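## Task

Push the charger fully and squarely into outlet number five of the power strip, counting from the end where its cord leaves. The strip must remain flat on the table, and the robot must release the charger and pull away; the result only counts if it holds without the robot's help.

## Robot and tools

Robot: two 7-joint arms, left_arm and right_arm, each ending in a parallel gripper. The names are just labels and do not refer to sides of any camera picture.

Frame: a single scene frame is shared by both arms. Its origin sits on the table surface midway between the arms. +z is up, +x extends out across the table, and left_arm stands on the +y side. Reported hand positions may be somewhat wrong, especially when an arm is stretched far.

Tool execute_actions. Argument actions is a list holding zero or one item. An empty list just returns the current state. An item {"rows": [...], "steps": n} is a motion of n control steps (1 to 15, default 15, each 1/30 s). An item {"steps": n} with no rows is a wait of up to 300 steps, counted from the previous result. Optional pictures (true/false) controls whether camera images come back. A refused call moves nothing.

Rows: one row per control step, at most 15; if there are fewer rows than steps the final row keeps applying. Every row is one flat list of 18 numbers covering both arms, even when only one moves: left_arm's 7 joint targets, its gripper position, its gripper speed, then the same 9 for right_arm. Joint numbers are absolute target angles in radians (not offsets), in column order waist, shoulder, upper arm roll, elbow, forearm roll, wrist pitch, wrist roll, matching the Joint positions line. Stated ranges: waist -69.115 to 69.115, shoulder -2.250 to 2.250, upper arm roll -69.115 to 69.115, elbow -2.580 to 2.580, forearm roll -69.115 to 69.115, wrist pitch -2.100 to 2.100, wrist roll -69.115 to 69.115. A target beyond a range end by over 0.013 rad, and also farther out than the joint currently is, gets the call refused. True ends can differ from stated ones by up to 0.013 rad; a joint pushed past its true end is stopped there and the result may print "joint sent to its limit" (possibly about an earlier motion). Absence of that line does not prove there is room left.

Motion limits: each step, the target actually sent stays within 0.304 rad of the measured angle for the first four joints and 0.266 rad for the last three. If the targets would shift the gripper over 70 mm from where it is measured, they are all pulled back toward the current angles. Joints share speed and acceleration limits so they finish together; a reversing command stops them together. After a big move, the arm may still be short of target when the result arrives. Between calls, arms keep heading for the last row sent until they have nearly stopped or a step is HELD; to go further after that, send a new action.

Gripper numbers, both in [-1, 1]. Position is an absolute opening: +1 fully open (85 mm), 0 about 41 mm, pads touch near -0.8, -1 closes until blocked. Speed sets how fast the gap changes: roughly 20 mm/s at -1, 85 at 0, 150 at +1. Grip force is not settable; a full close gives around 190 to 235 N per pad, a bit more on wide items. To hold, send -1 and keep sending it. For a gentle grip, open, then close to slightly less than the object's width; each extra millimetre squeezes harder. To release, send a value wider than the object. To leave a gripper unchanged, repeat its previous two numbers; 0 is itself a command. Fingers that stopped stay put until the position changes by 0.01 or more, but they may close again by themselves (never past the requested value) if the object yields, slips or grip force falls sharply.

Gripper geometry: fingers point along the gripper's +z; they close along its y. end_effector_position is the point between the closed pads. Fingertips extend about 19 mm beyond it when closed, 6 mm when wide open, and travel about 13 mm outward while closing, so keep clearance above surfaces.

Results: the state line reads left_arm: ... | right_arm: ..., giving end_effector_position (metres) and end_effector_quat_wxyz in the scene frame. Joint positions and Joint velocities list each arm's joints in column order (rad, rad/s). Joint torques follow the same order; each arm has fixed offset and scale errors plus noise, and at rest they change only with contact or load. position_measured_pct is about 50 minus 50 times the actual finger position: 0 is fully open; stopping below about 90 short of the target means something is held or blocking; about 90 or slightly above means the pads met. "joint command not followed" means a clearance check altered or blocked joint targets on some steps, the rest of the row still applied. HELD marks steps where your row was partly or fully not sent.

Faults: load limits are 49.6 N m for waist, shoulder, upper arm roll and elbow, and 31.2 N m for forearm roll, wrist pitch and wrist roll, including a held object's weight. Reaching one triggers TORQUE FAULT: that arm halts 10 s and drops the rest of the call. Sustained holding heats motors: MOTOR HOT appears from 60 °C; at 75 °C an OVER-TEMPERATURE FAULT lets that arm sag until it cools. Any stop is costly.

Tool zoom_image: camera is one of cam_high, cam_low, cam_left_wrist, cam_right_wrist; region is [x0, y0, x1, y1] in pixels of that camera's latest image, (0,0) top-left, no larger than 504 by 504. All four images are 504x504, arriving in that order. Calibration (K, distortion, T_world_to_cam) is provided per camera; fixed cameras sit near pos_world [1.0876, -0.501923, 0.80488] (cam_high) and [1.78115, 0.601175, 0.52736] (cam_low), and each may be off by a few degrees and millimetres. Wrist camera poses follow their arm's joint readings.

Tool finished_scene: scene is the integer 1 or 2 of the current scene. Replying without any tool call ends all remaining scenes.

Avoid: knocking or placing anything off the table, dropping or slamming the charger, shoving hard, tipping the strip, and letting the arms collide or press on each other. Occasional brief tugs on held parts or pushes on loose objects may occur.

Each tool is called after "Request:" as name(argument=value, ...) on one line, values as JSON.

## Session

Request:
execute_actions(actions=[])

Scene clock: 0.00 s of 4500.00 s.
left_arm: end_effector_position=(+0.5872, +0.9465, +0.1590) position_measured_pct=0.0 end_effector_quat_wxyz=(-0.403, +0.602, -0.610, +0.321) | right_arm: end_effector_position=(+0.4106, -0.7832, +0.3082) position_measured_pct=0.0 end_effector_quat_wxyz=(+0.618, -0.017, +0.665, -0.419)
Joint positions: left_arm=[-1.404  1.131  0.452  1.086  0.993  0.634  1.172] | right_arm=[ 0.858  0.819  0.351  2.266  0.391 -1.708  1.923]
Joint velocities: left_arm=[ 0.     0.    -0.     0.001 -0.     0.    -0.   ] | right_arm=[-0.     0.     0.001 -0.    -0.    -0.    -0.002]
Joint torques (N m, as the joint torque sensors report them, + toward a larger angle): no reading
Motor temperatures (°C, as the motors report them): left_arm=[30 33 29 34 40 34 45] | right_arm=[36 32 33 31 41 47 38]
camera_calibration (this result's frames):
cam_left_wrist: T_world_to_cam=[[-0.507702, 0.0852453, -0.857305, 0.353218], [0.0013138, 0.995168, 0.0981755, -0.895146], [0.861532, 0.0487176, -0.505361, -0.325556], [0, 0, 0, 1]] pos_world=[0.460982, 0.876571, 0.226173]
cam_right_wrist: T_world_to_cam=[[0.532483, 0.61448, -0.582131, 0.447032], [0.263518, 0.533216, 0.80389, 0.126878], [0.804375, -0.58146, 0.122002, -0.676806], [0, 0, 0, 1]] pos_world=[0.272935, -0.735881, 0.240806]

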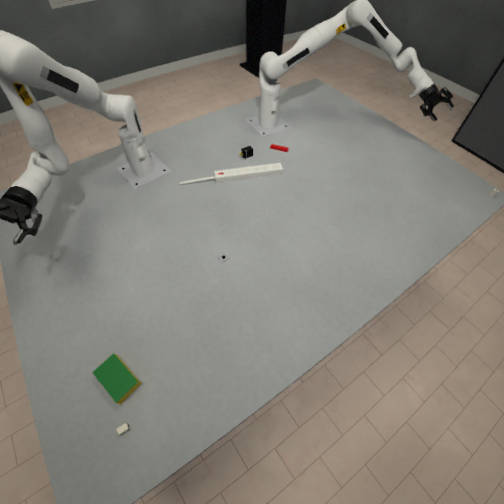

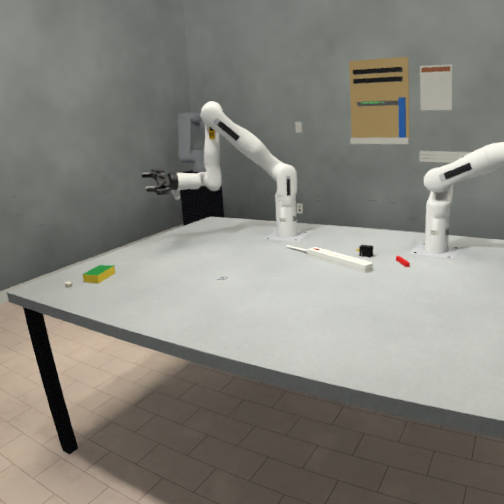

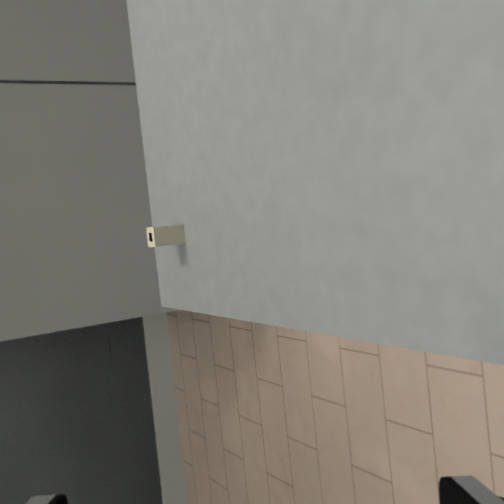

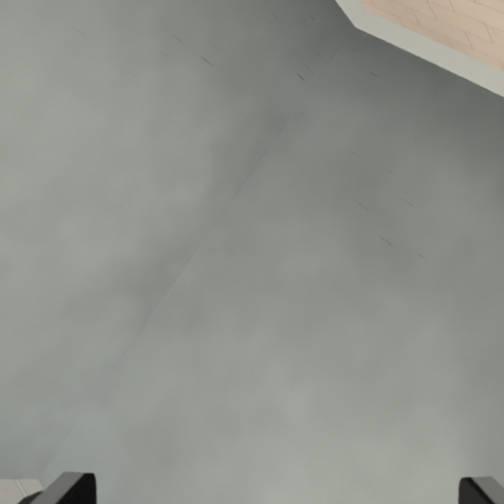

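Request:
zoom_image(camera="cam_high", region=[175, 135, 295, 195])

Request:
zoom_image(camera="cam_low", region=[280, 230, 420, 280])

Request:
zoom_image(camera="cam_high", region=[230, 135, 270, 175])

Region (175, 135, 295, 195) of cam_high's 504x504 image, scaled by 4.200, with more detail than that image has.

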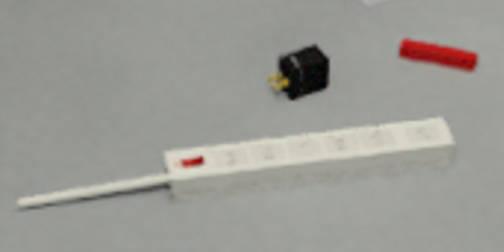

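Region (280, 230, 420, 280) of cam_low's 504x504 image, scaled by 3.600, with more detail than that image has; it fills the top 180 rows of this view, and the rest is white.

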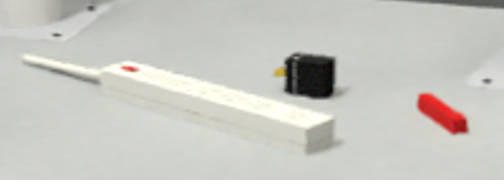

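Region (230, 135, 270, 175) of cam_high's 504x504 image, scaled by 12.600, with more detail than that image has.

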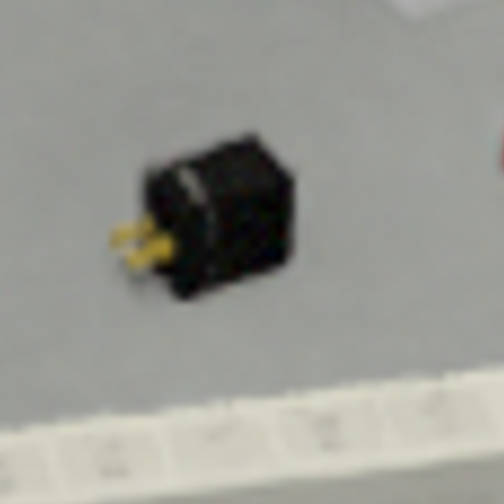

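Request:
execute_actions(actions=[{"rows": [[-1.404,0.45,0.452,0.4,0.993,0.634,1.172,1,0, -1.2183,0.5,0,1.3,0.1113,1.8899,1.7579,1,0]], "steps": 15}], pictures=false)

Request:
execute_actions(actions=[{"steps": 45}], pictures=false)

Scene clock: 13.20 s of 4500.00 s.
left_arm: end_effector_position=(+0.5853, +1.0213, +0.4128) position_measured_pct=0.0 end_effector_quat_wxyz=(+0.564, -0.515, +0.603, -0.229) | right_arm: end_effector_position=(+0.5757, -0.6767, +0.4616) position_measured_pct=0.0 end_effector_quat_wxyz=(+0.757, -0.032, +0.562, -0.331)
Joint positions: left_arm=[-1.404  0.92   0.451  0.876  0.992  0.634  1.172] | right_arm=[ 0.613  0.636  0.154  2.025  0.23  -1.497  1.828]
Joint velocities: left_arm=[-0.003 -0.474  0.001 -0.481  0.001 -0.002  0.   ] | right_arm=[-0.593 -0.278 -0.331 -0.594 -0.257  0.518 -0.151]
Joint torques (N m, as the joint torque sensors report them, + toward a larger angle): left_arm=[  0.62 -25.39   4.86 -10.84   1.57  -0.32   0.51] | right_arm=[ -0.02 -18.69   0.11  -7.12  -0.5   -2.38  -0.16]
Motor temperatures (°C, as the motors report them): left_arm=[30 34 29 34 40 34 45] | right_arm=[36 32 33 31 41 47 38]
Steps of this call (steps 1 to 90: nothing new was sent; then 9.70 s passed at rest; steps 91 to 105: all 15 steps of this action). Readings (joint positions | what the end effector reports):
91: left_arm=[-1.404 1.130 0.451 1.085 0.993 0.634 1.172] | right_arm=[0.857 0.818 0.350 2.265 0.390 -1.707 1.922] | left_arm position_measured_pct=0.0 | right_arm position_measured_pct=0.0
92: left_arm=[-1.404 1.125 0.451 1.081 0.992 0.635 1.172] | right_arm=[0.850 0.811 0.346 2.260 0.385 -1.702 1.920] | left_arm position_measured_pct=0.0 | right_arm position_measured_pct=0.0
94: left_arm=[-1.403 1.099 0.449 1.057 0.991 0.635 1.172] | right_arm=[0.821 0.781 0.322 2.233 0.362 -1.678 1.905] | left_arm position_measured_pct=0.0 | right_arm position_measured_pct=0.0
98: left_arm=[-1.403 1.033 0.450 0.990 0.992 0.634 1.172] | right_arm=[0.748 0.717 0.250 2.160 0.304 -1.615 1.871] | left_arm position_measured_pct=0.0 | right_arm position_measured_pct=0.0
105: the state above

Scene clock: 14.70 s of 4500.00 s.
left_arm: end_effector_position=(+0.4532, +0.8403, +1.0067) position_measured_pct=0.0 end_effector_quat_wxyz=(+0.839, -0.233, +0.491, -0.027) | right_arm: end_effector_position=(+0.7123, +0.0285, +0.6787) position_measured_pct=0.0 end_effector_quat_wxyz=(+0.817, -0.233, +0.519, +0.093)
Joint positions: left_arm=[-1.404  0.45   0.452  0.4    0.993  0.634  1.172] | right_arm=[-0.368  0.504  0.004  1.338  0.114 -0.636  1.76 ]
Joint velocities: left_arm=[-0.  0.  0.  0. -0. -0. -0.] | right_arm=[-0.678 -0.008 -0.01  -0.096 -0.008  0.595 -0.005]
Joint torques (N m, as the joint torque sensors report them, + toward a larger angle): left_arm=[ -0.13 -15.75   1.48  -9.38   1.01  -1.74   0.62] | right_arm=[  0.16 -20.74   0.76 -10.8   -0.46  -2.28   0.06]
Motor temperatures (°C, as the motors report them): left_arm=[30 34 29 34 40 34 45] | right_arm=[36 32 33 31 41 47 38]
Steps of this call (steps 1 to 45: the robot went on to your last target). Readings (joint positions | what the end effector reports):
1: left_arm=[-1.404 0.904 0.451 0.860 0.992 0.634 1.172] | right_arm=[0.593 0.627 0.144 2.005 0.222 -1.480 1.823] | left_arm position_measured_pct=0.0 | right_arm position_measured_pct=0.0
2: left_arm=[-1.404 0.889 0.451 0.844 0.993 0.634 1.172] | right_arm=[0.573 0.619 0.134 1.985 0.214 -1.462 1.818] | left_arm position_measured_pct=0.0 | right_arm position_measured_pct=0.0
4: left_arm=[-1.404 0.857 0.451 0.813 0.993 0.634 1.172] | right_arm=[0.533 0.603 0.115 1.945 0.200 -1.427 1.810] | left_arm position_measured_pct=0.0 | right_arm position_measured_pct=0.0
8: left_arm=[-1.404 0.795 0.451 0.749 0.993 0.633 1.172] | right_arm=[0.451 0.578 0.086 1.863 0.177 -1.355 1.797] | left_arm position_measured_pct=0.0 | right_arm position_measured_pct=0.0
45: the state above

Request:
execute_actions(actions=[{"steps": 50}], pictures=false)

Scene clock: 16.37 s of 4500.00 s.
left_arm: end_effector_position=(+0.4532, +0.8403, +1.0067) position_measured_pct=0.0 end_effector_quat_wxyz=(+0.839, -0.233, +0.491, -0.027) | right_arm: end_effector_position=(+0.2188, +0.3231, +0.3254) position_measured_pct=0.0 end_effector_quat_wxyz=(+0.272, -0.671, +0.680, +0.115)
Joint positions: left_arm=[-1.404  0.45   0.452  0.4    0.993  0.634  1.172] | right_arm=[-1.215  0.5   -0.     1.3    0.111  0.749  1.758]
Joint velocities: left_arm=[-0.    -0.001  0.    -0.001 -0.     0.     0.   ] | right_arm=[-0.023  0.001  0.004 -0.     0.001  1.217  0.001]
Joint torques (N m, as the joint torque sensors report them, + toward a larger angle): left_arm=[  0.23 -15.64   2.04  -9.25   1.    -1.96   0.26] | right_arm=[  0.28 -20.03   0.23 -10.71   0.02  -1.25   0.06]
Motor temperatures (°C, as the motors report them): left_arm=[30 34 29 34 40 34 45] | right_arm=[36 32 33 32 41 47 38]
Steps of this call (steps 1 to 50: the robot went on to your last target). Readings (joint positions | what the end effector reports):
1: left_arm=[-1.404 0.450 0.452 0.400 0.993 0.634 1.172] | right_arm=[-0.391 0.504 0.004 1.335 0.114 -0.616 1.760] | left_arm position_measured_pct=0.0 | right_arm position_measured_pct=0.0
2: left_arm=[-1.404 0.450 0.452 0.400 0.993 0.634 1.172] | right_arm=[-0.413 0.504 0.004 1.332 0.114 -0.596 1.759] | left_arm position_measured_pct=0.0 | right_arm position_measured_pct=0.0
4: left_arm=[-1.404 0.450 0.452 0.400 0.993 0.634 1.172] | right_arm=[-0.458 0.503 0.003 1.327 0.113 -0.557 1.759] | left_arm position_measured_pct=0.0 | right_arm position_measured_pct=0.0
8: left_arm=[-1.404 0.450 0.452 0.400 0.993 0.634 1.172] | right_arm=[-0.548 0.503 0.002 1.319 0.113 -0.478 1.759] | left_arm position_measured_pct=0.0 | right_arm position_measured_pct=0.0
50: the state above

Request:
execute_actions(actions=[{"rows": [[-1.404,0.45,0.452,0.4,0.993,0.634,1.172,1,0, -1.2183,1.2239,0,0.6288,0.1113,1.8899,1.7579,1,0]], "steps": 15}], pictures=false)

Request:
execute_actions(actions=[{"steps": 20}])

Scene clock: 17.80 s of 4500.00 s.
left_arm: end_effector_position=(+0.4532, +0.8403, +1.0067) position_measured_pct=0.0 end_effector_quat_wxyz=(+0.839, -0.233, +0.491, -0.027) | right_arm: end_effector_position=(+0.1720, +0.1157, +0.2141) position_measured_pct=0.0 end_effector_quat_wxyz=(-0.201, -0.654, +0.704, -0.193)
Joint positions: left_arm=[-1.404  0.45   0.452  0.4    0.993  0.634  1.172] | right_arm=[-1.218  0.889  0.     0.916  0.111  1.89   1.758]
Joint velocities: left_arm=[ 0.    -0.     0.     0.    -0.001  0.     0.   ] | right_arm=[-0.001  1.002 -0.001 -1.007 -0.    -0.001  0.   ]
Joint torques (N m, as the joint torque sensors report them, + toward a larger angle): left_arm=[  0.02 -15.94   1.85  -9.97   1.12  -1.88   0.65] | right_arm=[  0.34 -22.14   0.57  -6.96   0.11   1.78  -0.01]
Motor temperatures (°C, as the motors report them): left_arm=[30 34 29 34 40 34 45] | right_arm=[36 32 33 32 41 47 38]
Steps of this call (steps 1 to 28: the robot went on to your last target; steps 29 to 43: all 15 steps of this action). Readings (joint positions | what the end effector reports):
29: left_arm=[-1.404 0.450 0.452 0.400 0.993 0.634 1.172] | right_arm=[-1.218 0.501 0.000 1.299 0.111 1.885 1.758] | left_arm position_measured_pct=0.0 | right_arm position_measured_pct=0.0
30: left_arm=[-1.404 0.450 0.452 0.400 0.993 0.634 1.172] | right_arm=[-1.218 0.507 0.000 1.293 0.111 1.890 1.758] | left_arm position_measured_pct=0.0 | right_arm position_measured_pct=0.0
32: left_arm=[-1.404 0.450 0.452 0.400 0.993 0.634 1.172] | right_arm=[-1.218 0.538 0.000 1.265 0.111 1.890 1.758] | left_arm position_measured_pct=0.0 | right_arm position_measured_pct=0.0
36: left_arm=[-1.404 0.450 0.452 0.400 0.993 0.634 1.172] | right_arm=[-1.218 0.656 0.000 1.150 0.111 1.890 1.758] | left_arm position_measured_pct=0.0 | right_arm position_measured_pct=0.0
43: the state above

Scene clock: 18.47 s of 4500.00 s.
left_arm: end_effector_position=(+0.4532, +0.8403, +1.0067) position_measured_pct=0.0 end_effector_quat_wxyz=(+0.839, -0.233, +0.491, -0.027) | right_arm: end_effector_position=(+0.1853, +0.1670, +0.0860) position_measured_pct=0.0 end_effector_quat_wxyz=(-0.220, -0.650, +0.698, -0.205)
Joint positions: left_arm=[-1.404  0.45   0.452  0.4    0.993  0.634  1.172] | right_arm=[-1.218  1.223 -0.     0.629  0.111  1.89   1.758]
Joint velocities: left_arm=[ 0.    -0.    -0.    -0.001  0.001 -0.    -0.   ] | right_arm=[ 0.     0.01  -0.001 -0.002 -0.001 -0.001  0.001]
Joint torques (N m, as the joint torque sensors report them, + toward a larger angle): left_arm=[  0.21 -16.14   1.77  -9.63   1.04  -1.62   0.38] | right_arm=[  0.19 -25.55   0.62  -7.13   0.1    1.9    0.01]
Motor temperatures (°C, as the motors report them): left_arm=[30 34 29 34 40 34 45] | right_arm=[36 32 33 32 41 47 38]
Steps of this call (steps 1 to 20: the robot went on to your last target). Readings (joint positions | what the end effector reports):
1: left_arm=[-1.404 0.450 0.452 0.400 0.993 0.634 1.172] | right_arm=[-1.218 0.922 0.000 0.883 0.111 1.890 1.758] | left_arm position_measured_pct=0.0 | right_arm position_measured_pct=0.0
2: left_arm=[-1.404 0.450 0.452 0.400 0.993 0.634 1.172] | right_arm=[-1.218 0.955 0.000 0.851 0.111 1.890 1.758] | left_arm position_measured_pct=0.0 | right_arm position_measured_pct=0.0
4: left_arm=[-1.404 0.450 0.452 0.400 0.993 0.634 1.172] | right_arm=[-1.218 1.022 0.000 0.795 0.111 1.890 1.758] | left_arm position_measured_pct=0.0 | right_arm position_measured_pct=0.0
8: left_arm=[-1.404 0.450 0.452 0.400 0.993 0.634 1.172] | right_arm=[-1.218 1.150 -0.000 0.689 0.111 1.889 1.758] | left_arm position_measured_pct=0.0 | right_arm position_measured_pct=0.0
20: the state above
camera_calibration (this result's frames):
cam_left_wrist: T_world_to_cam=[[-0.223348, 0.881993, -0.414974, -0.222645], [-0.470743, 0.275189, 0.838256, -0.798551], [0.853532, 0.382569, 0.353729, -0.918318], [0, 0, 0, 1]] pos_world=[0.358174, 0.767443, 0.901834]
cam_right_wrist: T_world_to_cam=[[-0.998964, 0.0309203, -0.033399, 0.187838], [0.0447372, 0.802087, -0.595529, -0.0258279], [0.00837498, -0.596406, -0.802639, 0.313543], [0, 0, 0, 1]] pos_world=[0.186173, 0.201907, 0.242554]

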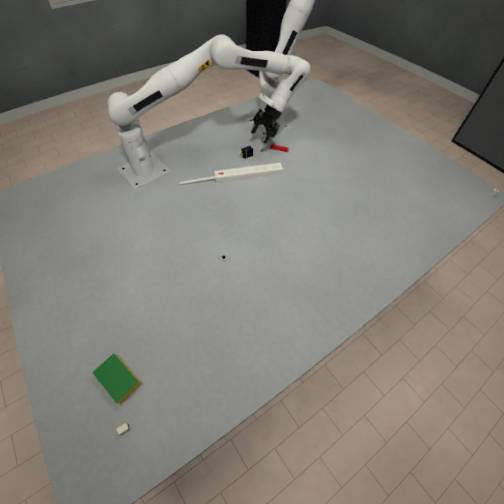

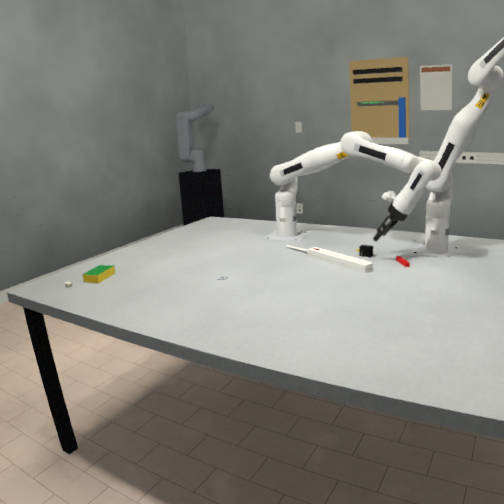

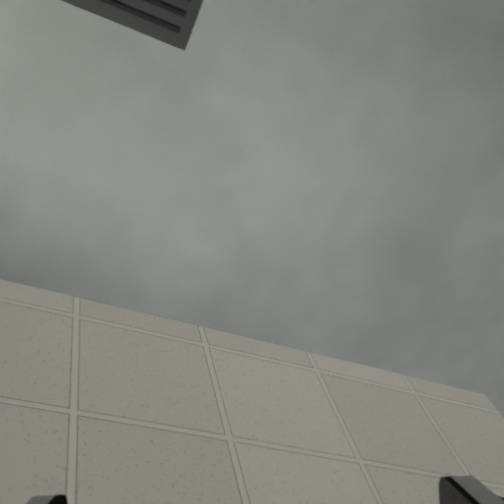

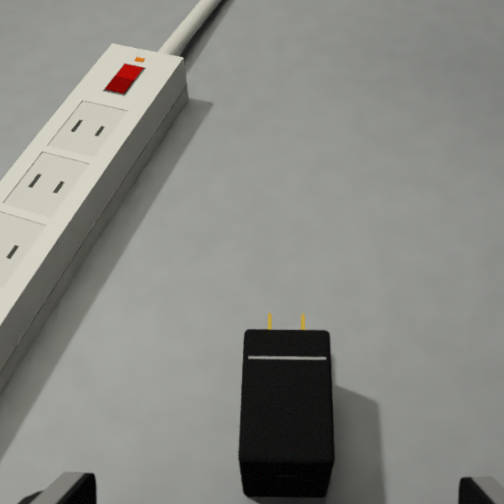

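Request:
zoom_image(camera="cam_right_wrist", region=[190, 300, 390, 504])

Region (190, 300, 390, 504) of cam_right_wrist's 504x504 image, scaled by 2.471; it fills the left 494 columns of this view, and the rest is white.

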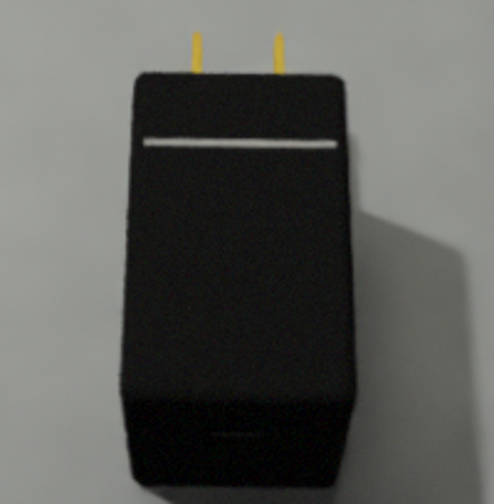

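Request:
execute_actions(actions=[{"rows": [[-1.404,0.45,0.452,0.4,0.993,0.634,1.172,1,0, -1.2128,1.1890,0,0.8150,0.1117,1.7400,1.7470,0.35,0.3],[-1.404,0.45,0.452,0.4,0.993,0.634,1.172,1,0, -1.2128,1.1890,0,0.8150,0.1117,1.7400,1.7470,0.35,0.3],[-1.404,0.45,0.452,0.4,0.993,0.634,1.172,1,0, -1.2128,1.1890,0,0.8150,0.1117,1.7400,1.7470,0.35,0.3],[-1.404,0.45,0.452,0.4,0.993,0.634,1.172,1,0, -1.2128,1.1890,0,0.8150,0.1117,1.7400,1.7470,0.35,0.3],[-1.404,0.45,0.452,0.4,0.993,0.634,1.172,1,0, -1.2072,1.1514,0,0.9800,0.1120,1.6118,1.7367,0.35,0.3]], "steps": 15}], pictures=false)

Request:
execute_actions(actions=[{"steps": 8}])

Scene clock: 25.93 s of 4500.00 s.
left_arm: end_effector_position=(+0.4532, +0.8403, +1.0067) position_measured_pct=0.0 end_effector_quat_wxyz=(+0.839, -0.233, +0.491, -0.027) | right_arm: end_effector_position=(+0.1805, +0.1203, +0.0335) position_measured_pct=32.5 end_effector_quat_wxyz=(-0.220, -0.650, +0.697, -0.205)
Joint positions: left_arm=[-1.404  0.45   0.452  0.4    0.993  0.634  1.172] | right_arm=[-1.207  1.156  0.     0.971  0.112  1.617  1.737]
Joint velocities: left_arm=[ 0.     0.     0.    -0.001  0.     0.     0.   ] | right_arm=[ 0.007 -0.036 -0.     0.226  0.001 -0.176 -0.013]
Joint torques (N m, as the joint torque sensors report them, + toward a larger angle): left_arm=[  0.52 -15.92   2.11  -9.68   1.09  -1.86   0.51] | right_arm=[  0.09 -25.07   0.46  -7.37   0.24   1.61  -0.08]
Motor temperatures (°C, as the motors report them): left_arm=[30 34 29 34 40 34 45] | right_arm=[36 33 33 32 41 47 38]
Steps of this call (steps 1 to 15: the robot went on to your last target; steps 16 to 90: nothing new was sent; then 3.97 s passed at rest; steps 91 to 105: all 15 steps of this action). Readings (joint positions | what the end effector reports):
91: left_arm=[-1.404 0.450 0.452 0.400 0.993 0.634 1.172] | right_arm=[-1.218 1.224 -0.000 0.630 0.111 1.889 1.758] | left_arm position_measured_pct=0.0 | right_arm position_measured_pct=0.0
92: left_arm=[-1.404 0.450 0.452 0.400 0.993 0.634 1.172] | right_arm=[-1.218 1.222 -0.000 0.636 0.111 1.885 1.758] | left_arm position_measured_pct=0.0 | right_arm position_measured_pct=0.8
94: left_arm=[-1.404 0.450 0.452 0.400 0.993 0.634 1.172] | right_arm=[-1.217 1.215 -0.000 0.663 0.111 1.864 1.756] | left_arm position_measured_pct=0.0 | right_arm position_measured_pct=5.6
98: left_arm=[-1.404 0.450 0.452 0.400 0.993 0.634 1.172] | right_arm=[-1.214 1.190 -0.000 0.785 0.112 1.765 1.749] | left_arm position_measured_pct=0.0 | right_arm position_measured_pct=19.8
105: the state above

Scene clock: 26.20 s of 4500.00 s.
left_arm: end_effector_position=(+0.4532, +0.8403, +1.0067) position_measured_pct=0.0 end_effector_quat_wxyz=(+0.839, -0.233, +0.491, -0.027) | right_arm: end_effector_position=(+0.1802, +0.1191, +0.0338) position_measured_pct=32.5 end_effector_quat_wxyz=(-0.220, -0.650, +0.698, -0.205)
Joint positions: left_arm=[-1.404  0.45   0.452  0.4    0.993  0.634  1.172] | right_arm=[-1.207  1.152  0.     0.98   0.112  1.612  1.737]
Joint velocities: left_arm=[-0.     0.002  0.     0.     0.    -0.     0.   ] | right_arm=[ 0.    -0.006  0.001  0.002  0.001 -0.    -0.   ]
Joint torques (N m, as the joint torque sensors report them, + toward a larger angle): left_arm=[  0.08 -15.75   1.64  -9.57   1.07  -1.81   0.51] | right_arm=[  0.19 -23.6    0.71  -5.64   0.17   1.78  -0.08]
Motor temperatures (°C, as the motors report them): left_arm=[30 34 29 34 40 34 45] | right_arm=[36 33 33 32 41 47 38]
Steps of this call (steps 1 to 8: the robot went on to your last target). Readings (joint positions | what the end effector reports):
1: left_arm=[-1.404 0.450 0.452 0.400 0.993 0.634 1.172] | right_arm=[-1.207 1.155 0.000 0.976 0.112 1.613 1.737] | left_arm position_measured_pct=0.0 | right_arm position_measured_pct=32.5
2: left_arm=[-1.404 0.450 0.452 0.400 0.993 0.634 1.172] | right_arm=[-1.207 1.155 0.000 0.978 0.112 1.612 1.737] | left_arm position_measured_pct=0.0 | right_arm position_measured_pct=32.5
4: left_arm=[-1.404 0.450 0.452 0.400 0.993 0.634 1.172] | right_arm=[-1.207 1.154 0.000 0.979 0.112 1.612 1.737] | left_arm position_measured_pct=0.0 | right_arm position_measured_pct=32.5
8: the state above
camera_calibration (this result's frames):
cam_left_wrist: T_world_to_cam=[[-0.223348, 0.881993, -0.414974, -0.222644], [-0.470743, 0.275189, 0.838256, -0.798551], [0.853532, 0.382569, 0.353729, -0.918318], [0, 0, 0, 1]] pos_world=[0.358174, 0.767443, 0.901834]
cam_right_wrist: T_world_to_cam=[[-0.998976, 0.030886, -0.03305, 0.18253], [0.0445123, 0.801299, -0.596606, -0.0180559], [0.00805613, -0.597467, -0.801853, 0.243251], [0, 0, 0, 1]] pos_world=[0.181187, 0.154165, 0.190312]

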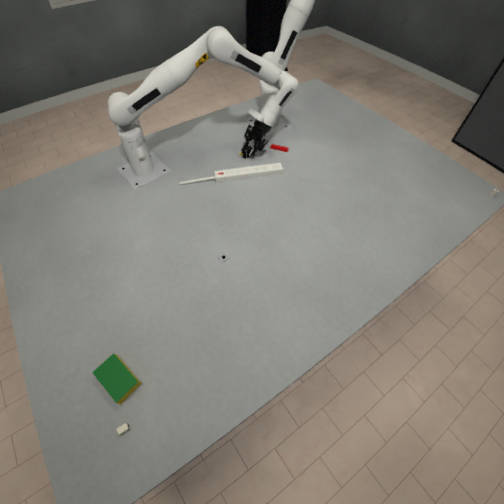

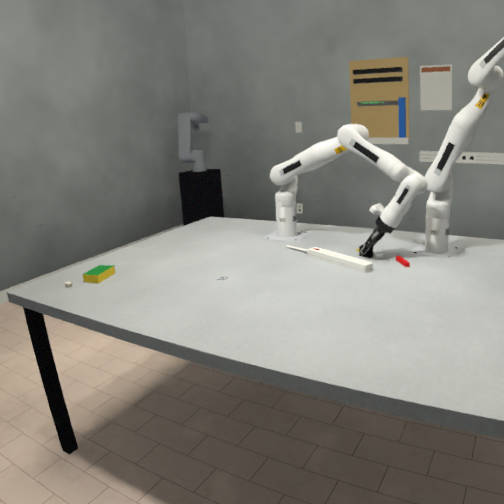

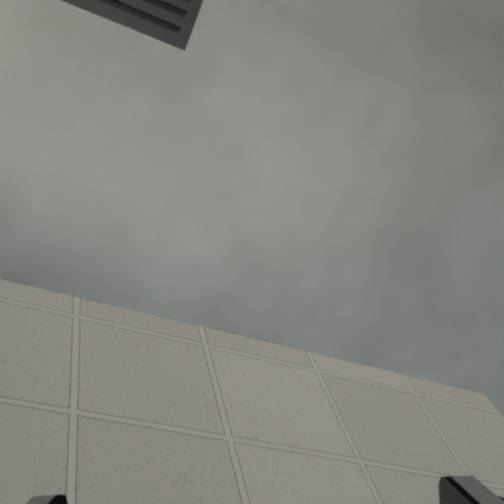

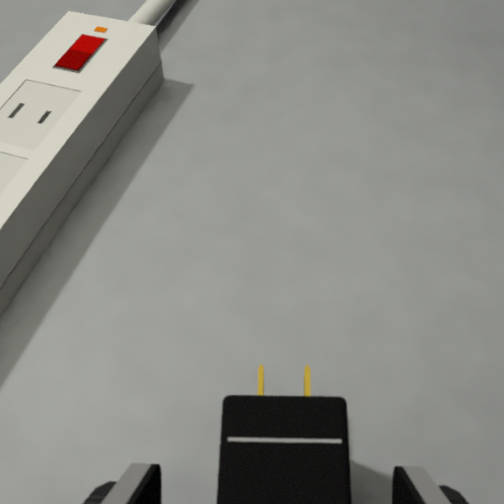

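Request:
zoom_image(camera="cam_low", region=[340, 220, 400, 270])

Region (340, 220, 400, 270) of cam_low's 504x504 image, scaled by 8.400, with more detail than that image has.

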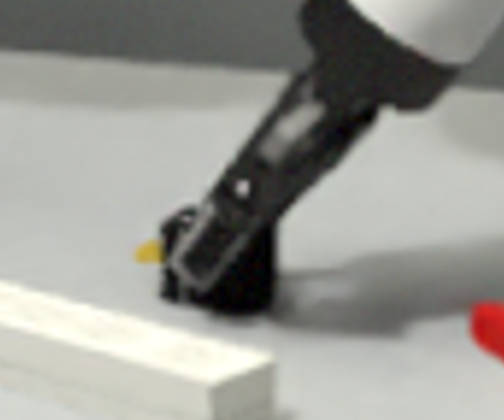

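Request:
execute_actions(actions=[{"rows": [[-1.404,0.45,0.452,0.4,0.993,0.634,1.172,1,0, -1.2103,1.1484,0,0.9799,0.1120,1.6149,1.7367,-1,-0.2]], "steps": 15}], pictures=false)

Request:
execute_actions(actions=[{"steps": 6}])

Scene clock: 29.00 s of 4500.00 s.
left_arm: end_effector_position=(+0.4532, +0.8403, +1.0067) position_measured_pct=0.0 end_effector_quat_wxyz=(+0.839, -0.233, +0.491, -0.027) | right_arm: end_effector_position=(+0.1789, +0.1198, +0.0363) position_measured_pct=61.9 end_effector_quat_wxyz=(-0.220, -0.651, +0.697, -0.205)
Joint positions: left_arm=[-1.404  0.45   0.452  0.4    0.993  0.634  1.172] | right_arm=[-1.21   1.148  0.     0.98   0.112  1.615  1.737]
Joint velocities: left_arm=[ 0.     0.002  0.    -0.001 -0.    -0.    -0.   ] | right_arm=[-0.001 -0.004 -0.001 -0.002 -0.003  0.001 -0.   ]
Joint torques (N m, as the joint torque sensors report them, + toward a larger angle): left_arm=[ -0.26 -15.62   1.84  -9.39   1.06  -1.64   0.45] | right_arm=[  0.37 -22.89   0.7   -5.39   0.2    1.64   0.  ]
Motor temperatures (°C, as the motors report them): left_arm=[30 34 29 34 40 34 45] | right_arm=[36 33 33 32 41 47 38]
Steps of this call (steps 1 to 15: the robot went on to your last target; steps 16 to 69: nothing new was sent; steps 70 to 84: all 15 steps of this action). Readings (joint positions | what the end effector reports):
70: left_arm=[-1.404 0.450 0.452 0.400 0.993 0.634 1.172] | right_arm=[-1.208 1.151 0.000 0.980 0.112 1.612 1.737] | left_arm position_measured_pct=0.0 | right_arm position_measured_pct=32.5
71: left_arm=[-1.404 0.450 0.452 0.400 0.993 0.634 1.172] | right_arm=[-1.210 1.149 0.000 0.980 0.112 1.614 1.737] | left_arm position_measured_pct=0.0 | right_arm position_measured_pct=32.9
73: left_arm=[-1.404 0.450 0.452 0.400 0.993 0.634 1.172] | right_arm=[-1.210 1.149 -0.000 0.980 0.112 1.615 1.737] | left_arm position_measured_pct=0.0 | right_arm position_measured_pct=36.5
77: left_arm=[-1.404 0.450 0.452 0.400 0.993 0.634 1.172] | right_arm=[-1.210 1.148 -0.000 0.980 0.112 1.615 1.737] | left_arm position_measured_pct=0.0 | right_arm position_measured_pct=46.0
84: the state above

Scene clock: 29.20 s of 4500.00 s.
left_arm: end_effector_position=(+0.4532, +0.8403, +1.0067) position_measured_pct=0.0 end_effector_quat_wxyz=(+0.839, -0.233, +0.491, -0.027) | right_arm: end_effector_position=(+0.1789, +0.1199, +0.0364) position_measured_pct=63.5 end_effector_quat_wxyz=(-0.219, -0.651, +0.697, -0.205)
Joint positions: left_arm=[-1.404  0.45   0.452  0.4    0.993  0.634  1.172] | right_arm=[-1.21   1.148  0.     0.98   0.112  1.615  1.737]
Joint velocities: left_arm=[ 0.    -0.     0.    -0.002 -0.001  0.     0.   ] | right_arm=[ 0.    -0.002 -0.    -0.     0.001 -0.001  0.002]
Joint torques (N m, as the joint torque sensors report them, + toward a larger angle): left_arm=[ -0.14 -16.     1.84  -9.72   1.03  -1.7    0.64] | right_arm=[  0.19 -23.47   0.62  -5.7    0.13   1.93  -0.02]
Motor temperatures (°C, as the motors report them): left_arm=[30 34 29 34 40 34 45] | right_arm=[36 33 33 32 41 47 38]
Steps of this call (steps 1 to 6: the robot went on to your last target). Readings (joint positions | what the end effector reports):
1: left_arm=[-1.404 0.450 0.452 0.400 0.993 0.634 1.172] | right_arm=[-1.210 1.148 0.000 0.980 0.112 1.615 1.737] | left_arm position_measured_pct=0.0 | right_arm position_measured_pct=62.7
2: left_arm=[-1.404 0.450 0.452 0.400 0.993 0.634 1.172] | right_arm=[-1.210 1.148 0.000 0.980 0.112 1.615 1.737] | left_arm position_measured_pct=0.0 | right_arm position_measured_pct=63.5
4: left_arm=[-1.404 0.450 0.452 0.400 0.993 0.634 1.172] | right_arm=[-1.210 1.148 0.000 0.980 0.112 1.615 1.737] | left_arm position_measured_pct=0.0 | right_arm position_measured_pct=63.5
6: the state above
camera_calibration (this result's frames):
cam_left_wrist: T_world_to_cam=[[-0.223348, 0.881993, -0.414974, -0.222645], [-0.470742, 0.275189, 0.838256, -0.798551], [0.853532, 0.382568, 0.353729, -0.918317], [0, 0, 0, 1]] pos_world=[0.358174, 0.767443, 0.901834]
cam_right_wrist: T_world_to_cam=[[-0.999044, 0.0280722, -0.0335112, 0.181631], [0.0425205, 0.802022, -0.59578, -0.0168703], [0.0101518, -0.596635, -0.802448, 0.245417], [0, 0, 0, 1]] pos_world=[0.179683, 0.154856, 0.19297]

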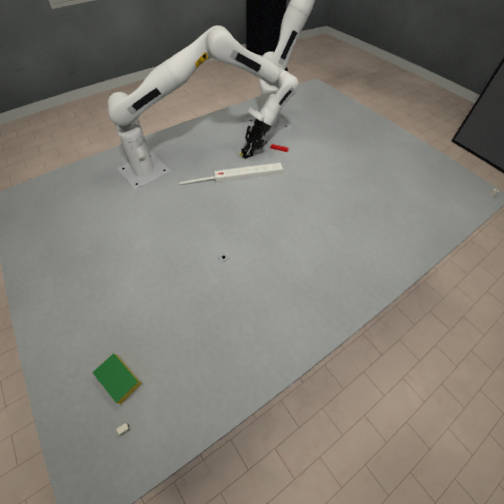

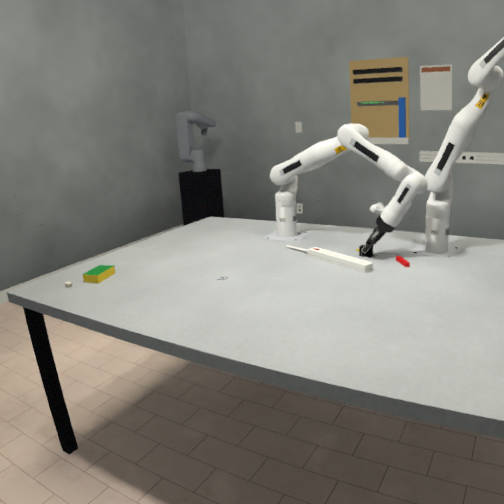

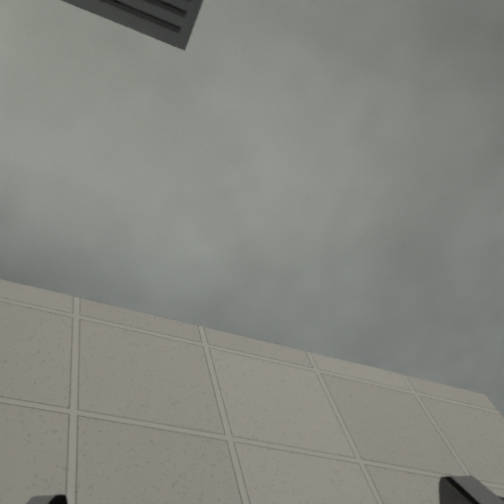

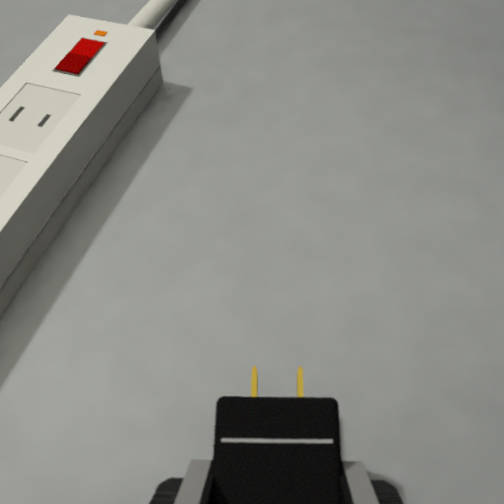

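Request:
execute_actions(actions=[{"rows": [[-1.404,0.45,0.452,0.4,0.993,0.634,1.172,1,0, -1.2103,1.05,0,0.9799,0.1120,1.6149,1.7367,-1,-0.2],[-1.404,0.45,0.452,0.4,0.993,0.634,1.172,1,0, -1.2103,1.05,0,0.9799,0.1120,1.6149,1.7367,-1,-0.2],[-1.404,0.45,0.452,0.4,0.993,0.634,1.172,1,0, -1.2103,1.05,0,0.9799,0.1120,1.6149,1.7367,-1,-0.2],[-1.404,0.45,0.452,0.4,0.993,0.634,1.172,1,0, -0.7207,0.45,0,2.1,0.3694,-0.9196,1.5518,-1,-0.2]], "steps": 15}], pictures=false)

Request:
execute_actions(actions=[{"steps": 40}], pictures=false)

Scene clock: 35.50 s of 4500.00 s.
left_arm: end_effector_position=(+0.4532, +0.8403, +1.0067) position_measured_pct=0.0 end_effector_quat_wxyz=(+0.839, -0.233, +0.491, -0.027) | right_arm: end_effector_position=(+0.3131, +0.0748, +0.1272) position_measured_pct=63.5 end_effector_quat_wxyz=(-0.091, -0.570, +0.795, -0.186)
Joint positions: left_arm=[-1.404  0.45   0.452  0.4    0.993  0.634  1.172] | right_arm=[-1.001  0.866 -0.001  1.185  0.247  1.435  1.639]
Joint velocities: left_arm=[ 0.  0. -0.  0. -0. -0. -0.] | right_arm=[ 0.733 -0.729  0.004  0.722  0.334 -0.638 -0.238]
Joint torques (N m, as the joint torque sensors report them, + toward a larger angle): left_arm=[  0.08 -15.77   2.03  -9.24   1.14  -2.14   0.56] | right_arm=[  0.28 -22.69   0.88  -6.81   0.27   1.38  -0.11]
Motor temperatures (°C, as the motors report them): left_arm=[30 34 29 34 40 34 45] | right_arm=[36 33 33 32 41 47 38]
Steps of this call (steps 1 to 15: the robot went on to your last target; steps 16 to 90: nothing new was sent; then 2.80 s passed at rest; steps 91 to 105: all 15 steps of this action). Readings (joint positions | what the end effector reports):
91: left_arm=[-1.404 0.450 0.452 0.400 0.993 0.634 1.172] | right_arm=[-1.210 1.146 -0.000 0.980 0.112 1.615 1.737] | left_arm position_measured_pct=0.0 | right_arm position_measured_pct=63.5
92: left_arm=[-1.404 0.450 0.452 0.400 0.993 0.634 1.172] | right_arm=[-1.210 1.141 -0.000 0.981 0.112 1.614 1.737] | left_arm position_measured_pct=0.0 | right_arm position_measured_pct=63.5
94: left_arm=[-1.404 0.450 0.452 0.400 0.993 0.634 1.172] | right_arm=[-1.210 1.112 -0.000 0.982 0.112 1.614 1.737] | left_arm position_measured_pct=0.0 | right_arm position_measured_pct=63.5
98: left_arm=[-1.404 0.450 0.452 0.400 0.993 0.634 1.172] | right_arm=[-1.165 1.029 -0.004 1.024 0.144 1.577 1.711] | left_arm position_measured_pct=0.0 | right_arm position_measured_pct=63.5
105: the state above

Scene clock: 36.83 s of 4500.00 s.
left_arm: end_effector_position=(+0.4532, +0.8403, +1.0067) position_measured_pct=0.0 end_effector_quat_wxyz=(+0.839, -0.233, +0.491, -0.027) | right_arm: end_effector_position=(+0.3846, +0.0624, +0.1544) position_measured_pct=63.5 end_effector_quat_wxyz=(+0.307, -0.526, +0.789, +0.083)
Joint positions: left_arm=[-1.404  0.45   0.452  0.4    0.993  0.634  1.172] | right_arm=[-0.721  0.451  0.     2.098  0.369 -0.057  1.552]
Joint velocities: left_arm=[-0.     0.    -0.    -0.002  0.    -0.     0.   ] | right_arm=[ 0.001 -0.003  0.     0.012  0.001 -1.219 -0.001]
Joint torques (N m, as the joint torque sensors report them, + toward a larger angle): left_arm=[  0.02 -15.95   2.11  -9.18   0.92  -1.9    0.36] | right_arm=[  0.25 -15.45   0.03  -7.29  -0.31  -1.41   0.02]
Motor temperatures (°C, as the motors report them): left_arm=[30 34 29 34 40 34 45] | right_arm=[36 33 33 32 41 47 38]
Steps of this call (steps 1 to 40: the robot went on to your last target). Readings (joint positions | what the end effector reports):
1: left_arm=[-1.404 0.450 0.452 0.400 0.993 0.634 1.172] | right_arm=[-0.977 0.842 -0.001 1.210 0.258 1.413 1.632] | left_arm position_measured_pct=0.0 | right_arm position_measured_pct=63.5
2: left_arm=[-1.404 0.450 0.452 0.400 0.993 0.634 1.172] | right_arm=[-0.953 0.816 -0.001 1.235 0.268 1.391 1.624] | left_arm position_measured_pct=0.0 | right_arm position_measured_pct=63.5
4: left_arm=[-1.404 0.450 0.452 0.400 0.993 0.634 1.172] | right_arm=[-0.909 0.759 -0.000 1.291 0.288 1.342 1.610] | left_arm position_measured_pct=0.0 | right_arm position_measured_pct=63.5
8: left_arm=[-1.404 0.450 0.452 0.400 0.993 0.634 1.172] | right_arm=[-0.831 0.633 0.001 1.426 0.322 1.224 1.586] | left_arm position_measured_pct=0.0 | right_arm position_measured_pct=63.5
40: the state above

Request:
execute_actions(actions=[{"rows": [[-1.404,0.45,0.452,0.4,0.993,0.634,1.172,1,0, -0.7207,0.45,0,2.1,0.3694,-0.9196,1.5518,-1,-0.2],[-1.404,0.45,0.452,0.4,0.993,0.634,1.172,1,0, -0.7207,0.45,0,2.1,0.3694,-0.9196,1.5518,-1,-0.2],[-1.404,0.45,0.452,0.4,0.993,0.634,1.172,1,0, -0.7207,0.75,0,2.3484,0.3694,-0.9196,1.5518,-1,-0.2]], "steps": 15}], pictures=false)

Request:
execute_actions(actions=[{"steps": 22}])

Scene clock: 37.80 s of 4500.00 s.
left_arm: end_effector_position=(+0.4532, +0.8403, +1.0067) position_measured_pct=0.0 end_effector_quat_wxyz=(+0.839, -0.233, +0.491, -0.027) | right_arm: end_effector_position=(+0.3511, +0.1450, +0.1620) position_measured_pct=63.5 end_effector_quat_wxyz=(+0.442, -0.486, +0.706, +0.264)
Joint positions: left_arm=[-1.404  0.45   0.452  0.4    0.993  0.634  1.172] | right_arm=[-0.721  0.664 -0.     2.273  0.369 -0.889  1.552]
Joint velocities: left_arm=[ 0.     0.001  0.     0.     0.     0.    -0.   ] | right_arm=[ 0.001  0.625  0.002  0.537  0.002 -0.218  0.002]
Joint torques (N m, as the joint torque sensors report them, + toward a larger angle): left_arm=[  0.5  -16.18   1.86  -9.73   1.22  -1.75   0.29] | right_arm=[  0.04 -17.12  -0.31  -4.51  -0.41  -2.74  -0.04]
Motor temperatures (°C, as the motors report them): left_arm=[30 34 29 34 40 34 45] | right_arm=[36 33 33 32 41 47 38]
Steps of this call (steps 1 to 14: the robot went on to your last target; steps 15 to 29: all 15 steps of this action). Readings (joint positions | what the end effector reports):
15: left_arm=[-1.404 0.450 0.452 0.400 0.993 0.634 1.172] | right_arm=[-0.721 0.450 -0.000 2.100 0.369 -0.667 1.552] | left_arm position_measured_pct=0.0 | right_arm position_measured_pct=63.5
16: left_arm=[-1.404 0.450 0.452 0.400 0.993 0.634 1.172] | right_arm=[-0.721 0.450 -0.000 2.100 0.369 -0.708 1.552] | left_arm position_measured_pct=0.0 | right_arm position_measured_pct=63.5
18: left_arm=[-1.404 0.450 0.452 0.400 0.993 0.634 1.172] | right_arm=[-0.721 0.455 -0.000 2.102 0.369 -0.788 1.552] | left_arm position_measured_pct=0.0 | right_arm position_measured_pct=63.5
22: left_arm=[-1.404 0.450 0.452 0.400 0.993 0.634 1.172] | right_arm=[-0.721 0.521 -0.000 2.151 0.369 -0.843 1.552] | left_arm position_measured_pct=0.0 | right_arm position_measured_pct=63.5
29: the state above

Scene clock: 38.53 s of 4500.00 s.
left_arm: end_effector_position=(+0.4532, +0.8403, +1.0067) position_measured_pct=0.0 end_effector_quat_wxyz=(+0.839, -0.233, +0.491, -0.027) | right_arm: end_effector_position=(+0.3193, +0.1140, +0.1001) position_measured_pct=63.5 end_effector_quat_wxyz=(+0.384, -0.492, +0.738, +0.256)
Joint positions: left_arm=[-1.404  0.45   0.452  0.4    0.993  0.634  1.172] | right_arm=[-0.721  0.75   0.     2.348  0.369 -0.92   1.552]
Joint velocities: left_arm=[-0.     0.002  0.    -0.    -0.    -0.    -0.   ] | right_arm=[ 0.    -0.001 -0.001 -0.     0.001 -0.     0.001]
Joint torques (N m, as the joint torque sensors report them, + toward a larger angle): left_arm=[  0.35 -15.81   2.46  -9.85   1.12  -1.89   0.4 ] | right_arm=[  0.06 -16.4   -0.33  -2.79  -0.14  -2.34  -0.03]
Motor temperatures (°C, as the motors report them): left_arm=[30 34 29 34 40 34 45] | right_arm=[36 33 33 32 41 47 38]
Steps of this call (steps 1 to 22: the robot went on to your last target). Readings (joint positions | what the end effector reports):
1: left_arm=[-1.404 0.450 0.452 0.400 0.993 0.634 1.172] | right_arm=[-0.721 0.685 -0.000 2.291 0.369 -0.896 1.552] | left_arm position_measured_pct=0.0 | right_arm position_measured_pct=63.5
2: left_arm=[-1.404 0.450 0.452 0.400 0.993 0.634 1.172] | right_arm=[-0.721 0.705 -0.000 2.309 0.369 -0.904 1.552] | left_arm position_measured_pct=0.0 | right_arm position_measured_pct=63.5
4: left_arm=[-1.404 0.450 0.452 0.400 0.993 0.634 1.172] | right_arm=[-0.721 0.735 -0.000 2.337 0.370 -0.913 1.552] | left_arm position_measured_pct=0.0 | right_arm position_measured_pct=63.5
8: left_arm=[-1.404 0.450 0.452 0.400 0.993 0.634 1.172] | right_arm=[-0.721 0.746 -0.000 2.348 0.370 -0.919 1.552] | left_arm position_measured_pct=0.0 | right_arm position_measured_pct=63.5
22: the state above
camera_calibration (this result's frames):
cam_left_wrist: T_world_to_cam=[[-0.223348, 0.881993, -0.414974, -0.222644], [-0.470742, 0.275189, 0.838256, -0.798551], [0.853532, 0.382569, 0.353729, -0.918318], [0, 0, 0, 1]] pos_world=[0.358174, 0.767443, 0.901834]
cam_right_wrist: T_world_to_cam=[[-0.909197, 0.414513, -0.0392352, 0.252003], [0.218304, 0.55482, 0.802819, -0.148062], [0.354548, 0.721356, -0.59493, 0.0106464], [0, 0, 0, 1]] pos_world=[0.257668, -0.0299906, 0.135088]

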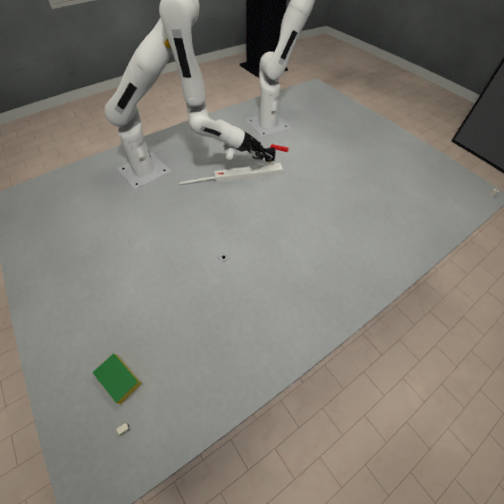

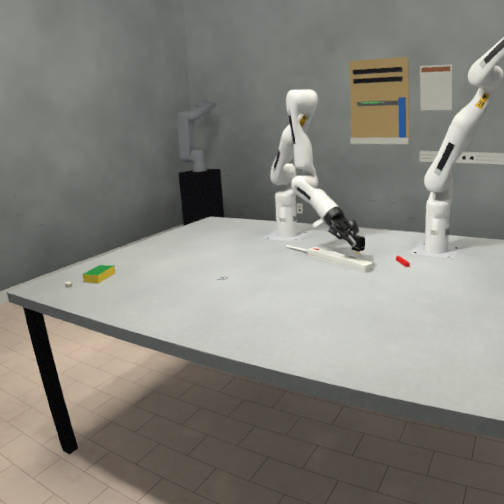

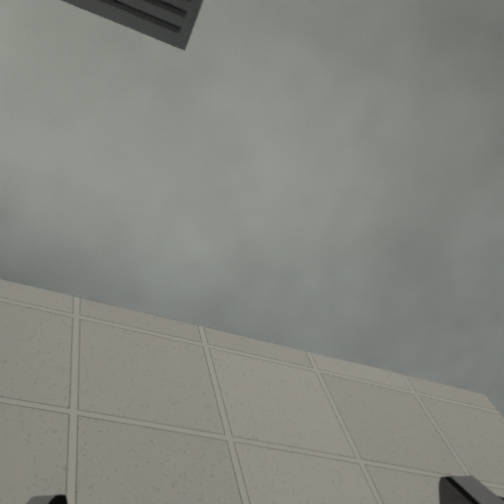

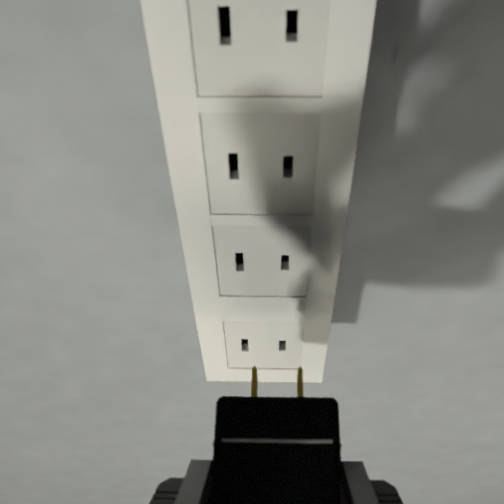

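Request:
execute_actions(actions=[])

Scene clock: 40.27 s of 4500.00 s.
left_arm: end_effector_position=(+0.4532, +0.8403, +1.0067) position_measured_pct=0.0 end_effector_quat_wxyz=(+0.839, -0.233, +0.491, -0.027) | right_arm: end_effector_position=(+0.3193, +0.1139, +0.1001) position_measured_pct=63.5 end_effector_quat_wxyz=(+0.384, -0.492, +0.738, +0.256)
Joint positions: left_arm=[-1.404  0.45   0.452  0.4    0.993  0.634  1.172] | right_arm=[-0.721  0.75   0.     2.348  0.369 -0.92   1.552]
Joint velocities: left_arm=[ 0.    -0.002  0.     0.    -0.    -0.    -0.   ] | right_arm=[-0.    -0.    -0.001  0.     0.    -0.     0.   ]
Joint torques (N m, as the joint torque sensors report them, + toward a larger angle): left_arm=[ -0.24 -15.97   1.38  -9.23   1.08  -1.82   0.62] | right_arm=[  0.   -16.55  -0.56  -2.81  -0.07  -2.45   0.01]
Motor temperatures (°C, as the motors report them): left_arm=[30 34 29 34 40 34 45] | right_arm=[36 33 33 32 41 47 38]
Steps of this call (steps 1 to 15: the robot went on to your last target; steps 16 to 52: nothing new was sent). Readings (joint positions | what the end effector reports):
1: left_arm=[-1.404 0.450 0.452 0.400 0.993 0.634 1.172] | right_arm=[-0.721 0.750 0.000 2.348 0.369 -0.920 1.552] | left_arm position_measured_pct=0.0 | right_arm position_measured_pct=63.5
2: left_arm=[-1.404 0.450 0.452 0.400 0.993 0.634 1.172] | right_arm=[-0.721 0.750 0.000 2.348 0.369 -0.920 1.552] | left_arm position_measured_pct=0.0 | right_arm position_measured_pct=63.5
4: left_arm=[-1.404 0.450 0.452 0.400 0.993 0.634 1.172] | right_arm=[-0.721 0.750 0.000 2.348 0.369 -0.920 1.552] | left_arm position_measured_pct=0.0 | right_arm position_measured_pct=63.5
8: left_arm=[-1.404 0.450 0.452 0.400 0.993 0.634 1.172] | right_arm=[-0.721 0.750 0.000 2.348 0.369 -0.920 1.552] | left_arm position_measured_pct=0.0 | right_arm position_measured_pct=63.5
52: the state above
All arms were judged still, so your last target was given up. Only a new action makes them travel on or press farther. Fingers that are still opening or closing keep moving.
camera_calibration (this result's frames):
cam_left_wrist: T_world_to_cam=[[-0.223348, 0.881993, -0.414974, -0.222645], [-0.470743, 0.275189, 0.838256, -0.798551], [0.853532, 0.382569, 0.353729, -0.918318], [0, 0, 0, 1]] pos_world=[0.358174, 0.767443, 0.901834]
cam_right_wrist: T_world_to_cam=[[-0.909198, 0.414514, -0.0392173, 0.251998], [0.218335, 0.55485, 0.80279, -0.148043], [0.354527, 0.721332, -0.594971, 0.0106489], [0, 0, 0, 1]] pos_world=[0.257663, -0.0299962, 0.135066]

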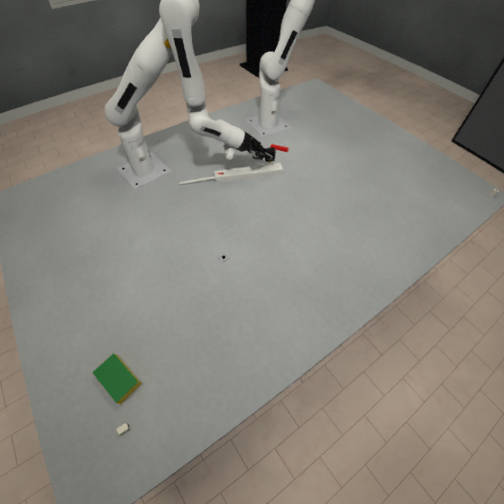

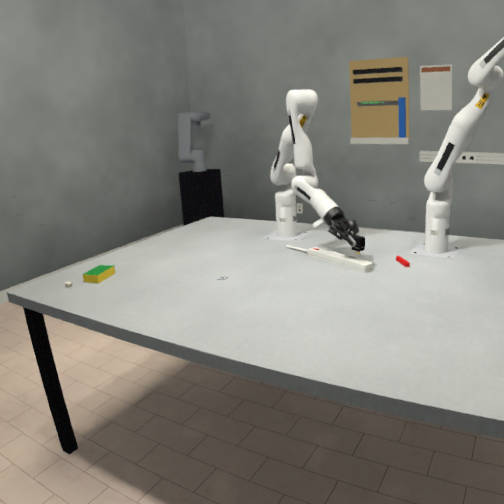

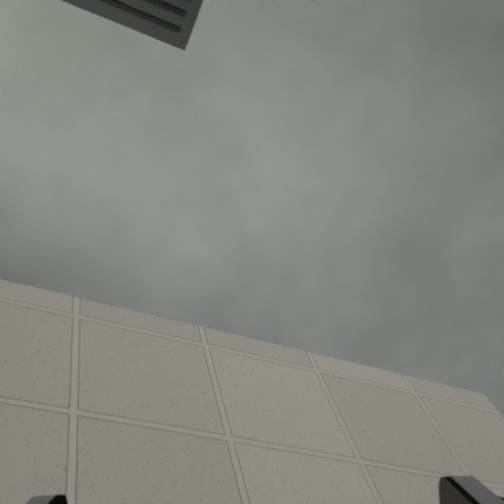

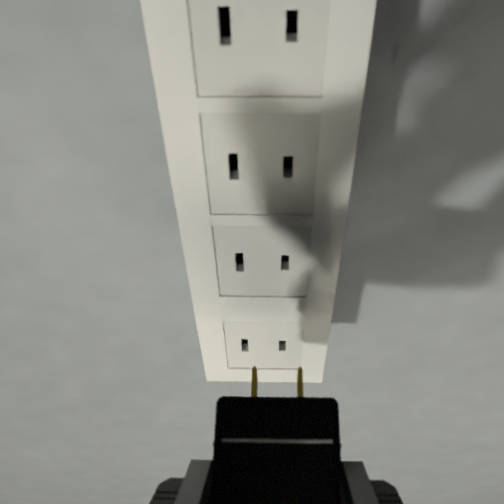

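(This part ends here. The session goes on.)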